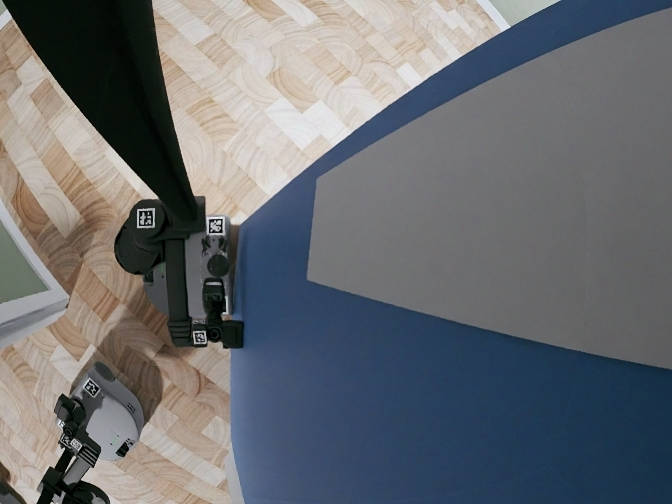

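Request:
execute_actions(actions=[{"r2":{"base":{"translate_m":0.45},"joints":{"wrist_yaw_rad":3.35}}}], cameras=["r2_nav_camera"])

Scene clock: 385.33 s.
r1.base_odometry: x=+0.625 y=+1.591 heading=-1.024 (m, m, rad; r1's odometry frame)
r1.turned_by_wheels: +0.000 (rad since the last result)
r1.turned_by_imu: -0.001 (rad since the last result)
r1.base_tilt: forward=+1.0 right=+1.4 (deg)
r1.lidar_m: - - 0.15 0.19 4.03 1.09 1.41 1.44 1.71 1.22 0.15 -
r1.head_depth_mm: - - - - - - - / - - - - - - - / - - - - - - 471 / - - - - - - 485 / - - - - - - 1021 / - - - - - 536 1093 / - - - - - 1143 1083
r1.base_status: not commanded
r1.joint_positions: lift_m=+0.220 arm_m=+0.010 wrist_yaw_rad=+3.358 wrist_pitch_rad=-0.364 wrist_roll_rad=-0.007 gripper_m=+0.037 head_pan_rad=+0.597 head_tilt_rad=-0.994
r1.joint_status: not commanded
r1.on_its_own: wrist_yaw_rad is held at +3.358, not at your +3.400, by its stall guard, which is not easing now; left_wheel is at rest, and its effort (+22) is outside its rest range (-18 to +18)
r1.motor_effort: left_wheel=+22(23) right_wheel=+1(1) lift_m=+40(40) arm_m=-2(2) wrist_yaw_rad=+0(0) wrist_pitch_rad=+8(8) wrist_roll_rad=+1(0) gripper_m=+0(0) head_pan_rad=+1(1) head_tilt_rad=-3(4) (%)
r1.hand_pose: x=-0.0707 y=+0.0704 z=+0.2449 quat_wxyz=(+0.052, +0.675, +0.203, +0.708) (m; r1's base frame)
r1.wrist_depth_mm: 836 - - - 547 253 160 / 841 - - - 534 249 159 / 879 860 879 864 569 244 158 / 660 658 657 660 552 243 156 / 531 526 554 - 454 238 154 / 444 - - - - 219 154 / 384 - - - - 217 152
r2.base_odometry: x=+1.851 y=+0.477 heading=+2.205 (m, m, rad; r2's odometry frame)
r2.turned_by_wheels: +0.000 (rad since the last result)
r2.turned_by_imu: -0.451 (rad since the last result)
r2.base_tilt: forward=-1.6 right=+3.2 (deg)
r2.lidar_m: - 0.15 0.20 2.45 2.58 2.31 1.25 0.99 1.02 0.21 0.15 -
r2.head_depth_mm: - - - - 375 1151 1106 / - - - - 402 - 1095 / - - - - 448 - - / - - - - 521 - - / - - - - 678 1205 - / - - - 327 1237 1200 - / - - - 361 1263 1191 1149
r2.base_status: done
r2.joint_positions: lift_m=+0.270 arm_m=+0.005 wrist_yaw_rad=+3.336 wrist_pitch_rad=-0.417 wrist_roll_rad=-0.006 gripper_m=+0.030 head_pan_rad=-0.006 head_tilt_rad=-1.197
r2.joint_status: all done
r2.on_its_own: wrist_yaw_rad is at rest, and its effort (+14) is outside its rest range (-12 to +12)
r2.motor_effort: left_wheel=-1(42) right_wheel=+16(46) lift_m=+43(45) arm_m=+2(2) wrist_yaw_rad=+14(57) wrist_pitch_rad=+5(5) wrist_roll_rad=+0(0) gripper_m=+0(0) head_pan_rad=+2(3) head_tilt_rad=-2(2) (%)
r2.hand_pose: x=-0.0647 y=+0.0706 z=+0.2830 quat_wxyz=(+0.078, +0.672, +0.213, +0.705) (m; r2's base frame)
r2.wrist_depth_mm: - - - - - - - / - - - - - - - / 823 830 852 883 967 975 997 / 638 652 686 700 731 733 779 / 520 537 571 - 582 583 581 / 451 - - - 515 496 246 / 394 - - - - 427 227
r3.base_odometry: x=-2.295 y=-4.639 heading=-0.130 (m, m, rad; r3's odometry frame)
r3.turned_by_wheels: +0.000 (rad since the last result)
r3.turned_by_imu: +0.001 (rad since the last result)
r3.base_tilt: forward=+0.1 right=+0.0 (deg)
r3.lidar_m: 0.51 0.89 1.19 1.19 1.79 1.27 0.65 0.65 0.78 1.09 2.79 0.32
r3.head_depth_mm: 2483 2050 1750 1545 1355 1220 1103 / 2492 2048 1746 1526 1359 1220 1134 / 2456 2040 1744 1526 1357 1220 - / 2459 2037 1749 1528 1352 1215 1121 / 2468 2028 1740 1517 1354 1171 1101 / 2443 2042 1703 559 663 935 1098 / 2259 364 398 456 565 1163 1099
r3.base_status: not commanded
r3.joint_positions: lift_m=+0.280 arm_m=+0.000 wrist_yaw_rad=+3.302 wrist_pitch_rad=-0.316 wrist_roll_rad=-0.001 gripper_m=+0.037 head_pan_rad=-0.994 head_tilt_rad=-0.993
r3.joint_status: not commanded
r3.motor_effort: left_wheel=+0(0) right_wheel=+1(1) lift_m=+34(34) arm_m=-6(5) wrist_yaw_rad=-3(2) wrist_pitch_rad=+11(11) wrist_roll_rad=+1(1) gripper_m=+0(0) head_pan_rad=-3(3) head_tilt_rad=-5(5) (%)
r3.hand_pose: x=-0.0589 y=+0.0877 z=+0.3161 quat_wxyz=(+0.055, +0.686, +0.167, +0.706) (m; r3's base frame)
r3.wrist_depth_mm: - - - - - - - / - - - - - - - / - - - - - - - / 912 913 924 919 931 953 955 / 694 718 719 - 705 737 725 / 575 560 582 - 602 570 574 / 468 490 - - 498 481 484
pictures: r2_nav_camera (sideways: a quarter turn counterclockwise sets it upright)
camera_calibration (this result's frames):
r2_nav_camera: T_world_to_cam=[[0.92068, -0.0338659, 0.388847, -0.470939], [-0.0405436, -0.999137, 0.00897787, 0.0420549], [0.388207, -0.024031, -0.921259, 1.154], [0, 0, 0, 1]] pos_world=[-0.0127032, 0.0538017, 1.24588]
Images, in order (width x height): r2_nav_camera 672x504.

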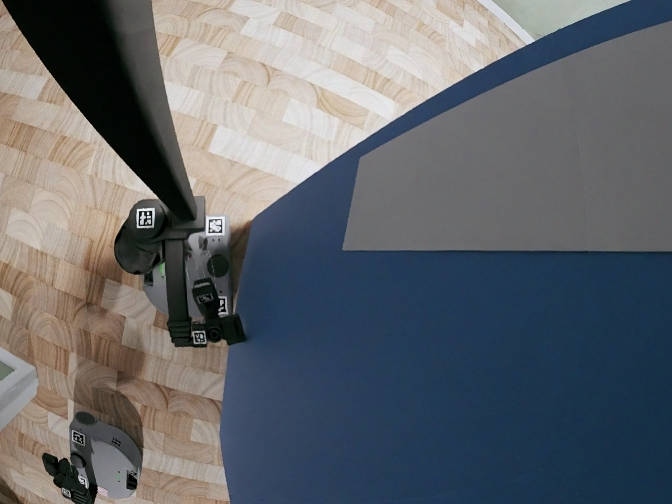

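Request:
execute_actions(actions=[{"r2":{"base":{"translate_m":0.45}},"r3":{"base":{"rotate_rad":-1.2},"joints":{"head_pan_rad":0}}}], cameras=["r2_nav_camera","r3_nav_camera"])

Scene clock: 389.37 s.
r1.base_odometry: x=+0.625 y=+1.591 heading=-1.024 (m, m, rad; r1's odometry frame)
r1.turned_by_wheels: +0.000 (rad since the last result)
r1.turned_by_imu: -0.001 (rad since the last result)
r1.base_tilt: forward=+1.0 right=+1.4 (deg)
r1.lidar_m: - - 0.15 0.19 4.02 1.10 1.41 1.44 1.71 1.23 0.15 -
r1.head_depth_mm: - - - - - - - / - - - - - - - / - - - - - - 472 / - - - - - - 484 / - - - - - - 1025 / - - - - - 537 1096 / - - - - - 1139 1080
r1.base_status: not commanded
r1.joint_positions: lift_m=+0.220 arm_m=+0.010 wrist_yaw_rad=+3.358 wrist_pitch_rad=-0.364 wrist_roll_rad=-0.007 gripper_m=+0.037 head_pan_rad=+0.597 head_tilt_rad=-0.994
r1.joint_status: not commanded
r1.on_its_own: wrist_yaw_rad is held at +3.358, not at your +3.400, by its stall guard, which is not easing now; left_wheel is at rest, and its effort (+23) is outside its rest range (-18 to +18)
r1.motor_effort: left_wheel=+23(22) right_wheel=+1(1) lift_m=+40(40) arm_m=-2(2) wrist_yaw_rad=+1(0) wrist_pitch_rad=+8(8) wrist_roll_rad=+1(1) gripper_m=+0(1) head_pan_rad=+1(2) head_tilt_rad=-4(4) (%)
r1.hand_pose: x=-0.0707 y=+0.0704 z=+0.2449 quat_wxyz=(+0.052, +0.675, +0.203, +0.708) (m; r1's base frame)
r1.wrist_depth_mm: 823 - - - 542 252 160 / 832 - - - 537 250 158 / 840 869 851 862 568 246 158 / 671 660 663 665 540 242 156 / 529 535 555 - 455 239 154 / 443 - - - - 220 154 / 382 - - - - 217 152
r2.base_odometry: x=+1.585 y=+0.839 heading=+2.204 (m, m, rad; r2's odometry frame)
r2.turned_by_wheels: +0.000 (rad since the last result)
r2.turned_by_imu: -0.529 (rad since the last result)
r2.base_tilt: forward=-1.7 right=+3.2 (deg)
r2.lidar_m: - - 0.15 0.19 2.41 2.84 2.55 1.31 1.15 0.24 0.15 -
r2.head_depth_mm: - - - - - 1159 1110 / - - - - - - 1093 / - - - - - - - / - - - - - - - / - - - - - 1174 - / - - - - - 1191 - / - - - - - 1185 1147
r2.base_status: translate_m off_target (by the wheels' count: +0.4498 of +0.4500)
r2.joint_positions: lift_m=+0.270 arm_m=+0.005 wrist_yaw_rad=+3.332 wrist_pitch_rad=-0.417 wrist_roll_rad=-0.007 gripper_m=+0.030 head_pan_rad=+0.001 head_tilt_rad=-1.193
r2.joint_status: not commanded
r2.on_its_own: right_wheel is at rest, and its effort (+33) is outside its rest range (-18 to +18); wrist_yaw_rad is at rest, and its effort (+19) is outside its rest range (-12 to +12)
r2.motor_effort: left_wheel=+13(80) right_wheel=+33(100) lift_m=+42(49) arm_m=+2(23) wrist_yaw_rad=+19(58) wrist_pitch_rad=+5(7) wrist_roll_rad=+0(0) gripper_m=-1(0) head_pan_rad=+0(3) head_tilt_rad=-4(5) (%)
r2.hand_pose: x=-0.0637 y=+0.0707 z=+0.2829 quat_wxyz=(+0.080, +0.672, +0.212, +0.705) (m; r2's base frame)
r2.wrist_depth_mm: - - - - - - 151 / - - - - - - 146 / 800 823 873 - 935 232 142 / 645 651 674 693 708 220 138 / 529 546 578 - 583 212 133 / 455 - - - 407 202 130 / 398 - - - - 191 126
r3.base_odometry: x=-2.295 y=-4.639 heading=-1.330 (m, m, rad; r3's odometry frame)
r3.turned_by_wheels: -1.200 (rad since the last result)
r3.turned_by_imu: -1.181 (rad since the last result)
r3.base_tilt: forward=+0.1 right=+0.0 (deg)
r3.lidar_m: 3.32 0.32 0.32 0.87 1.06 1.19 2.16 1.35 1.22 0.65 0.75 3.38
r3.head_depth_mm: 2484 2050 1751 1536 1353 1218 1105 / 2456 2041 1759 1526 1363 1213 1105 / 2486 2031 1742 1525 1359 1219 1103 / 2488 2040 1748 1533 1352 1216 1108 / 2450 2044 1739 1513 1352 1217 1100 / 2446 2032 1747 1518 1349 977 1103 / 2470 2029 1742 1511 628 749 1104
r3.base_status: done
r3.joint_positions: lift_m=+0.280 arm_m=+0.000 wrist_yaw_rad=+3.302 wrist_pitch_rad=-0.316 wrist_roll_rad=-0.001 gripper_m=+0.037 head_pan_rad=-0.007 head_tilt_rad=-0.993
r3.joint_status: all done
r3.motor_effort: left_wheel=+2(8) right_wheel=-3(11) lift_m=+34(34) arm_m=-5(5) wrist_yaw_rad=-2(3) wrist_pitch_rad=+11(10) wrist_roll_rad=+1(1) gripper_m=+0(0) head_pan_rad=+4(49) head_tilt_rad=-5(5) (%)
r3.hand_pose: x=-0.0589 y=+0.0877 z=+0.3161 quat_wxyz=(+0.055, +0.686, +0.167, +0.706) (m; r3's base frame)
r3.wrist_depth_mm: - - - 877 827 757 612 / - - - 954 882 800 540 / - - - - 947 837 491 / 930 940 932 936 945 853 440 / 701 704 719 - 710 687 403 / 563 570 579 - 603 572 343 / 473 484 - - 499 483 346
pictures: r2_nav_camera (sideways: a quarter turn counterclockwise sets it upright), r3_nav_camera (sideways: a quarter turn counterclockwise sets it upright)
camera_calibration (this result's frames):
r2_nav_camera: T_world_to_cam=[[0.919352, -0.0274729, 0.392475, -0.475657], [-0.0336386, -0.999395, 0.00883999, 0.0421923], [0.391995, -0.0213294, -0.91972, 1.15198], [0, 0, 0, 1]] pos_world=[-0.0128554, 0.0536701, 1.24581]
r3_nav_camera: T_world_to_cam=[[0.8656, -0.046053, 0.498614, -0.604641], [-0.0175562, -0.997941, -0.0616939, 0.133111], [0.500428, 0.0446485, -0.864626, 1.07464], [0, 0, 0, 1]] pos_world=[-0.0120638, 0.0570101, 1.23885]
Images, in order (width x height): r2_nav_camera 672x504, r3_nav_camera 672x504.

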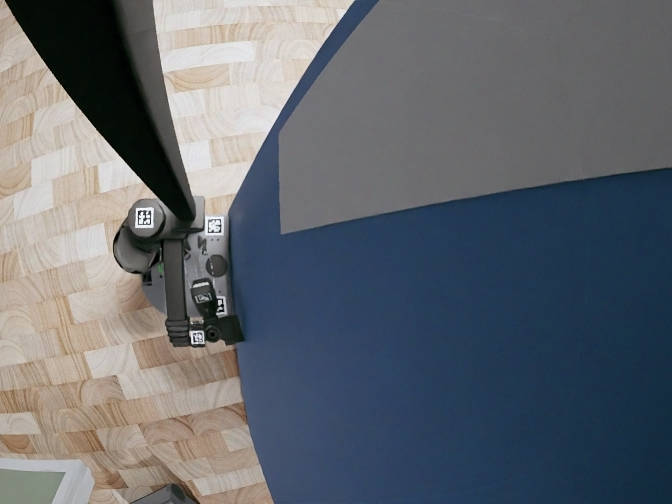

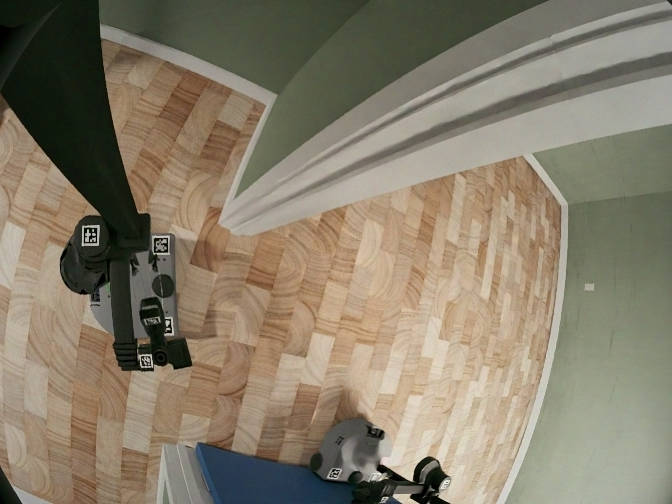

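Request:
execute_actions(actions=[{"r3":{"base":{"rotate_rad":-0.12}},"r2":{"base":{"translate_m":0}}}], cameras=[])

Request:
execute_actions(actions=[{"r3":{"base":{"translate_m":0.5}}}], cameras=["r3_nav_camera"])

Scene clock: 391.27 s.
r1.base_odometry: x=+0.625 y=+1.591 heading=-1.024 (m, m, rad; r1's odometry frame)
r1.turned_by_wheels: +0.000 (rad since the last result)
r1.turned_by_imu: +0.000 (rad since the last result)
r1.base_tilt: forward=+0.9 right=+1.4 (deg)
r1.lidar_m: - - 0.15 0.19 4.04 1.10 1.41 1.44 1.70 1.24 0.15 -
r1.head_depth_mm: - - - - - - - / - - - - - - - / - - - - - - 472 / - - - - - - 485 / - - - - - - 1027 / - - - - - 535 1093 / - - - - - 1149 1085
r1.base_status: not commanded
r1.joint_positions: lift_m=+0.220 arm_m=+0.010 wrist_yaw_rad=+3.358 wrist_pitch_rad=-0.364 wrist_roll_rad=-0.007 gripper_m=+0.037 head_pan_rad=+0.597 head_tilt_rad=-0.994
r1.joint_status: not commanded
r1.on_its_own: wrist_yaw_rad is held at +3.358, not at your +3.400, by its stall guard, which is not easing now; left_wheel is at rest, and its effort (+22) is outside its rest range (-18 to +18)
r1.motor_effort: left_wheel=+22(22) right_wheel=+1(1) lift_m=+40(40) arm_m=-2(2) wrist_yaw_rad=-1(0) wrist_pitch_rad=+8(8) wrist_roll_rad=+1(1) gripper_m=+1(1) head_pan_rad=+1(1) head_tilt_rad=-4(4) (%)
r1.hand_pose: x=-0.0707 y=+0.0704 z=+0.2449 quat_wxyz=(+0.052, +0.675, +0.203, +0.708) (m; r1's base frame)
r1.wrist_depth_mm: 824 - - - 558 251 160 / 821 - - - 543 250 158 / 865 871 870 868 565 244 157 / 656 659 664 650 553 241 156 / 533 531 547 - 458 240 154 / 447 - - - - 221 154 / 384 - - - - 215 153
r2.base_odometry: x=+1.585 y=+0.839 heading=+2.204 (m, m, rad; r2's odometry frame)
r2.turned_by_wheels: +0.000 (rad since the last result)
r2.turned_by_imu: +0.000 (rad since the last result)
r2.base_tilt: forward=-1.7 right=+3.3 (deg)
r2.lidar_m: - - 0.15 0.19 2.40 2.84 2.55 1.31 1.15 0.24 0.15 -
r2.head_depth_mm: - - - - - 1161 1114 / - - - - - - 1093 / - - - - - - - / - - - - - - - / - - - - - 1178 - / - - - - - 1188 - / - - - - - 1182 1149
r2.base_status: translate_m off_target (by the wheels' count: -0.0001 of +0.0000)
r2.joint_positions: lift_m=+0.270 arm_m=+0.005 wrist_yaw_rad=+3.332 wrist_pitch_rad=-0.417 wrist_roll_rad=-0.007 gripper_m=+0.030 head_pan_rad=+0.001 head_tilt_rad=-1.193
r2.joint_status: not commanded
r2.on_its_own: right_wheel is at rest, and its effort (+26) is outside its rest range (-18 to +18); wrist_yaw_rad is at rest, and its effort (+19) is outside its rest range (-12 to +12)
r2.motor_effort: left_wheel=+7(10) right_wheel=+26(29) lift_m=+43(42) arm_m=+2(2) wrist_yaw_rad=+19(20) wrist_pitch_rad=+5(6) wrist_roll_rad=+0(0) gripper_m=+0(1) head_pan_rad=+0(1) head_tilt_rad=-4(4) (%)
r2.hand_pose: x=-0.0638 y=+0.0707 z=+0.2829 quat_wxyz=(+0.080, +0.672, +0.212, +0.705) (m; r2's base frame)
r2.wrist_depth_mm: - - - - - - 151 / - - - - - - 146 / 801 842 873 - 948 234 142 / 637 665 664 699 725 222 137 / 527 543 582 - 586 214 133 / 451 - - - 413 202 129 / 392 - - - - 190 126
r3.base_odometry: x=-2.295 y=-4.639 heading=-1.450 (m, m, rad; r3's odometry frame)
r3.turned_by_wheels: -0.120 (rad since the last result)
r3.turned_by_imu: -0.117 (rad since the last result)
r3.base_tilt: forward=+0.1 right=+0.0 (deg)
r3.lidar_m: 3.38 0.33 0.32 0.87 0.98 1.19 2.16 1.44 1.22 0.65 0.68 1.18
r3.head_depth_mm: 2500 2062 1750 1543 1360 1214 1107 / 2480 2068 1738 1526 1354 1218 1104 / 2507 2038 1757 1534 1366 1220 1104 / 2462 2039 1745 1531 1358 1217 1105 / 2458 2044 1746 1527 1347 1213 1100 / 2451 2048 1740 1520 1344 1194 1097 / 2454 2032 1745 1520 1336 773 1082
r3.base_status: done
r3.joint_positions: lift_m=+0.280 arm_m=+0.000 wrist_yaw_rad=+3.302 wrist_pitch_rad=-0.316 wrist_roll_rad=-0.001 gripper_m=+0.037 head_pan_rad=-0.007 head_tilt_rad=-0.993
r3.joint_status: not commanded
r3.motor_effort: left_wheel=+1(7) right_wheel=-3(11) lift_m=+34(33) arm_m=-5(5) wrist_yaw_rad=-2(2) wrist_pitch_rad=+11(10) wrist_roll_rad=+1(1) gripper_m=+0(0) head_pan_rad=+4(4) head_tilt_rad=-5(5) (%)
r3.hand_pose: x=-0.0589 y=+0.0877 z=+0.3161 quat_wxyz=(+0.055, +0.686, +0.167, +0.706) (m; r3's base frame)
r3.wrist_depth_mm: - - 986 885 840 739 397 / - - - 912 891 799 377 / - - - 980 932 790 327 / 913 935 938 962 942 705 310 / 701 700 711 - 717 589 319 / 573 572 583 - 592 535 339 / 471 488 - - 490 450 358
pictures: none
No camera images: the call's "cameras" was empty. Leave "cameras" out to get every camera's image.

Scene clock: 394.60 s.
r1.base_odometry: x=+0.625 y=+1.591 heading=-1.024 (m, m, rad; r1's odometry frame)
r1.turned_by_wheels: +0.000 (rad since the last result)
r1.turned_by_imu: -0.001 (rad since the last result)
r1.base_tilt: forward=+0.9 right=+1.3 (deg)
r1.lidar_m: - - 0.15 0.19 4.03 1.09 1.41 1.44 1.70 1.49 0.15 -
r1.head_depth_mm: - - - - - - - / - - - - - - - / - - - - - - 472 / - - - - - - 484 / - - - - - - 1022 / - - - - - 536 1090 / - - - - - 1144 1086
r1.base_status: not commanded
r1.joint_positions: lift_m=+0.220 arm_m=+0.010 wrist_yaw_rad=+3.358 wrist_pitch_rad=-0.364 wrist_roll_rad=-0.007 gripper_m=+0.037 head_pan_rad=+0.597 head_tilt_rad=-0.994
r1.joint_status: not commanded
r1.on_its_own: wrist_yaw_rad is held at +3.358, not at your +3.400, by its stall guard, which is not easing now; left_wheel is at rest, and its effort (+23) is outside its rest range (-18 to +18)
r1.motor_effort: left_wheel=+23(23) right_wheel=+0(1) lift_m=+40(40) arm_m=-2(2) wrist_yaw_rad=+0(1) wrist_pitch_rad=+8(8) wrist_roll_rad=+1(1) gripper_m=+1(1) head_pan_rad=+1(1) head_tilt_rad=-3(4) (%)
r1.hand_pose: x=-0.0707 y=+0.0704 z=+0.2449 quat_wxyz=(+0.052, +0.675, +0.203, +0.708) (m; r1's base frame)
r1.wrist_depth_mm: 828 - - - 558 253 160 / 843 - - - 529 249 158 / 860 871 865 883 568 246 157 / 667 660 661 665 549 243 155 / 531 528 553 - 453 239 154 / 444 - - - - 221 153 / 384 - - - - 216 152
r2.base_odometry: x=+1.585 y=+0.839 heading=+2.204 (m, m, rad; r2's odometry frame)
r2.turned_by_wheels: +0.000 (rad since the last result)
r2.turned_by_imu: +0.000 (rad since the last result)
r2.base_tilt: forward=-1.6 right=+3.3 (deg)
r2.lidar_m: - - 0.15 0.19 2.41 2.84 2.54 0.88 0.89 0.24 0.15 -
r2.head_depth_mm: - - - - - 1161 1106 / - - - - - - 1093 / - - - - - - - / - - - - - - - / - - - - - 1177 - / - - - - - 1188 - / - - - - - 1184 1141
r2.base_status: not commanded
r2.joint_positions: lift_m=+0.270 arm_m=+0.005 wrist_yaw_rad=+3.332 wrist_pitch_rad=-0.417 wrist_roll_rad=-0.007 gripper_m=+0.030 head_pan_rad=+0.001 head_tilt_rad=-1.193
r2.joint_status: not commanded
r2.on_its_own: right_wheel is at rest, and its effort (+26) is outside its rest range (-18 to +18); wrist_yaw_rad is at rest, and its effort (+19) is outside its rest range (-12 to +12)
r2.motor_effort: left_wheel=+7(7) right_wheel=+26(26) lift_m=+42(42) arm_m=+2(2) wrist_yaw_rad=+19(19) wrist_pitch_rad=+5(6) wrist_roll_rad=+0(0) gripper_m=+0(1) head_pan_rad=-1(0) head_tilt_rad=-5(4) (%)
r2.hand_pose: x=-0.0638 y=+0.0707 z=+0.2829 quat_wxyz=(+0.080, +0.672, +0.212, +0.705) (m; r2's base frame)
r2.wrist_depth_mm: - - - - - - 151 / - - - - - - 146 / 816 837 851 - 938 236 141 / 638 643 684 687 709 222 137 / 526 546 584 - 590 211 133 / 459 - - - 404 203 130 / 395 - - - - 191 126
r3.base_odometry: x=-2.235 y=-5.135 heading=-1.450 (m, m, rad; r3's odometry frame)
r3.turned_by_wheels: +0.000 (rad since the last result)
r3.turned_by_imu: +0.000 (rad since the last result)
r3.base_tilt: forward=+0.1 right=+0.0 (deg)
r3.lidar_m: 2.91 2.11 1.79 0.48 0.27 0.30 1.82 1.58 0.73 0.73 0.89 2.91
r3.head_depth_mm: 2477 2070 1770 1527 1366 1221 1108 / 2483 2057 1755 1534 1350 1218 1108 / 2474 2050 1757 1530 1354 1219 1108 / 2474 2051 1746 1524 1352 1216 1106 / 2441 2037 1745 1522 1353 1214 1104 / 2441 2025 1735 1515 1351 1214 1101 / 2454 2026 1729 1518 1356 1217 1097
r3.base_status: done
r3.joint_positions: lift_m=+0.280 arm_m=+0.000 wrist_yaw_rad=+3.302 wrist_pitch_rad=-0.316 wrist_roll_rad=-0.001 gripper_m=+0.037 head_pan_rad=-0.007 head_tilt_rad=-0.993
r3.joint_status: not commanded
r3.motor_effort: left_wheel=+2(7) right_wheel=-3(9) lift_m=+33(34) arm_m=-5(5) wrist_yaw_rad=-2(2) wrist_pitch_rad=+10(10) wrist_roll_rad=+1(1) gripper_m=+0(0) head_pan_rad=+3(4) head_tilt_rad=-5(5) (%)
r3.hand_pose: x=-0.0589 y=+0.0877 z=+0.3161 quat_wxyz=(+0.055, +0.686, +0.167, +0.706) (m; r3's base frame)
r3.wrist_depth_mm: - 254 280 722 - - - / - 274 293 831 - - - / - 300 308 909 - - - / 934 336 333 881 960 969 974 / 699 393 351 - 727 720 714 / 568 526 376 - 600 575 583 / 475 474 - - 494 484 479
pictures: r3_nav_camera (sideways: a quarter turn counterclockwise sets it upright)
camera_calibration (this result's frames):
r3_nav_camera: T_world_to_cam=[[0.865611, -0.0458487, 0.498614, -0.604641], [-0.0173208, -0.997945, -0.0616939, 0.133109], [0.500418, 0.0447666, -0.864626, 1.07464], [0, 0, 0, 1]] pos_world=[-0.0120772, 0.0570058, 1.23885]
Images, in order (width x height): r3_nav_camera 672x504.

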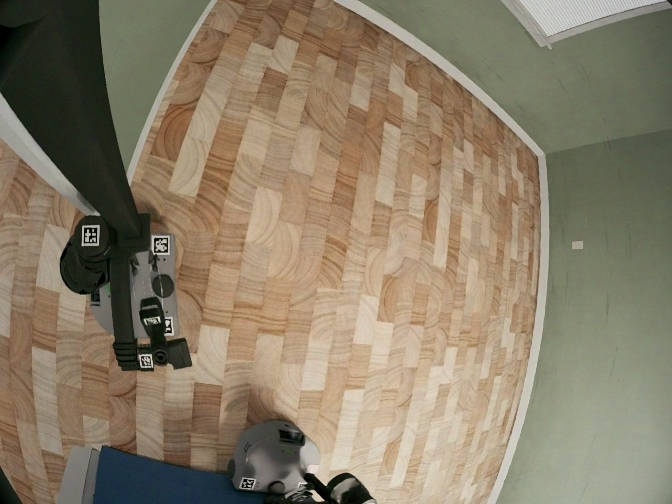

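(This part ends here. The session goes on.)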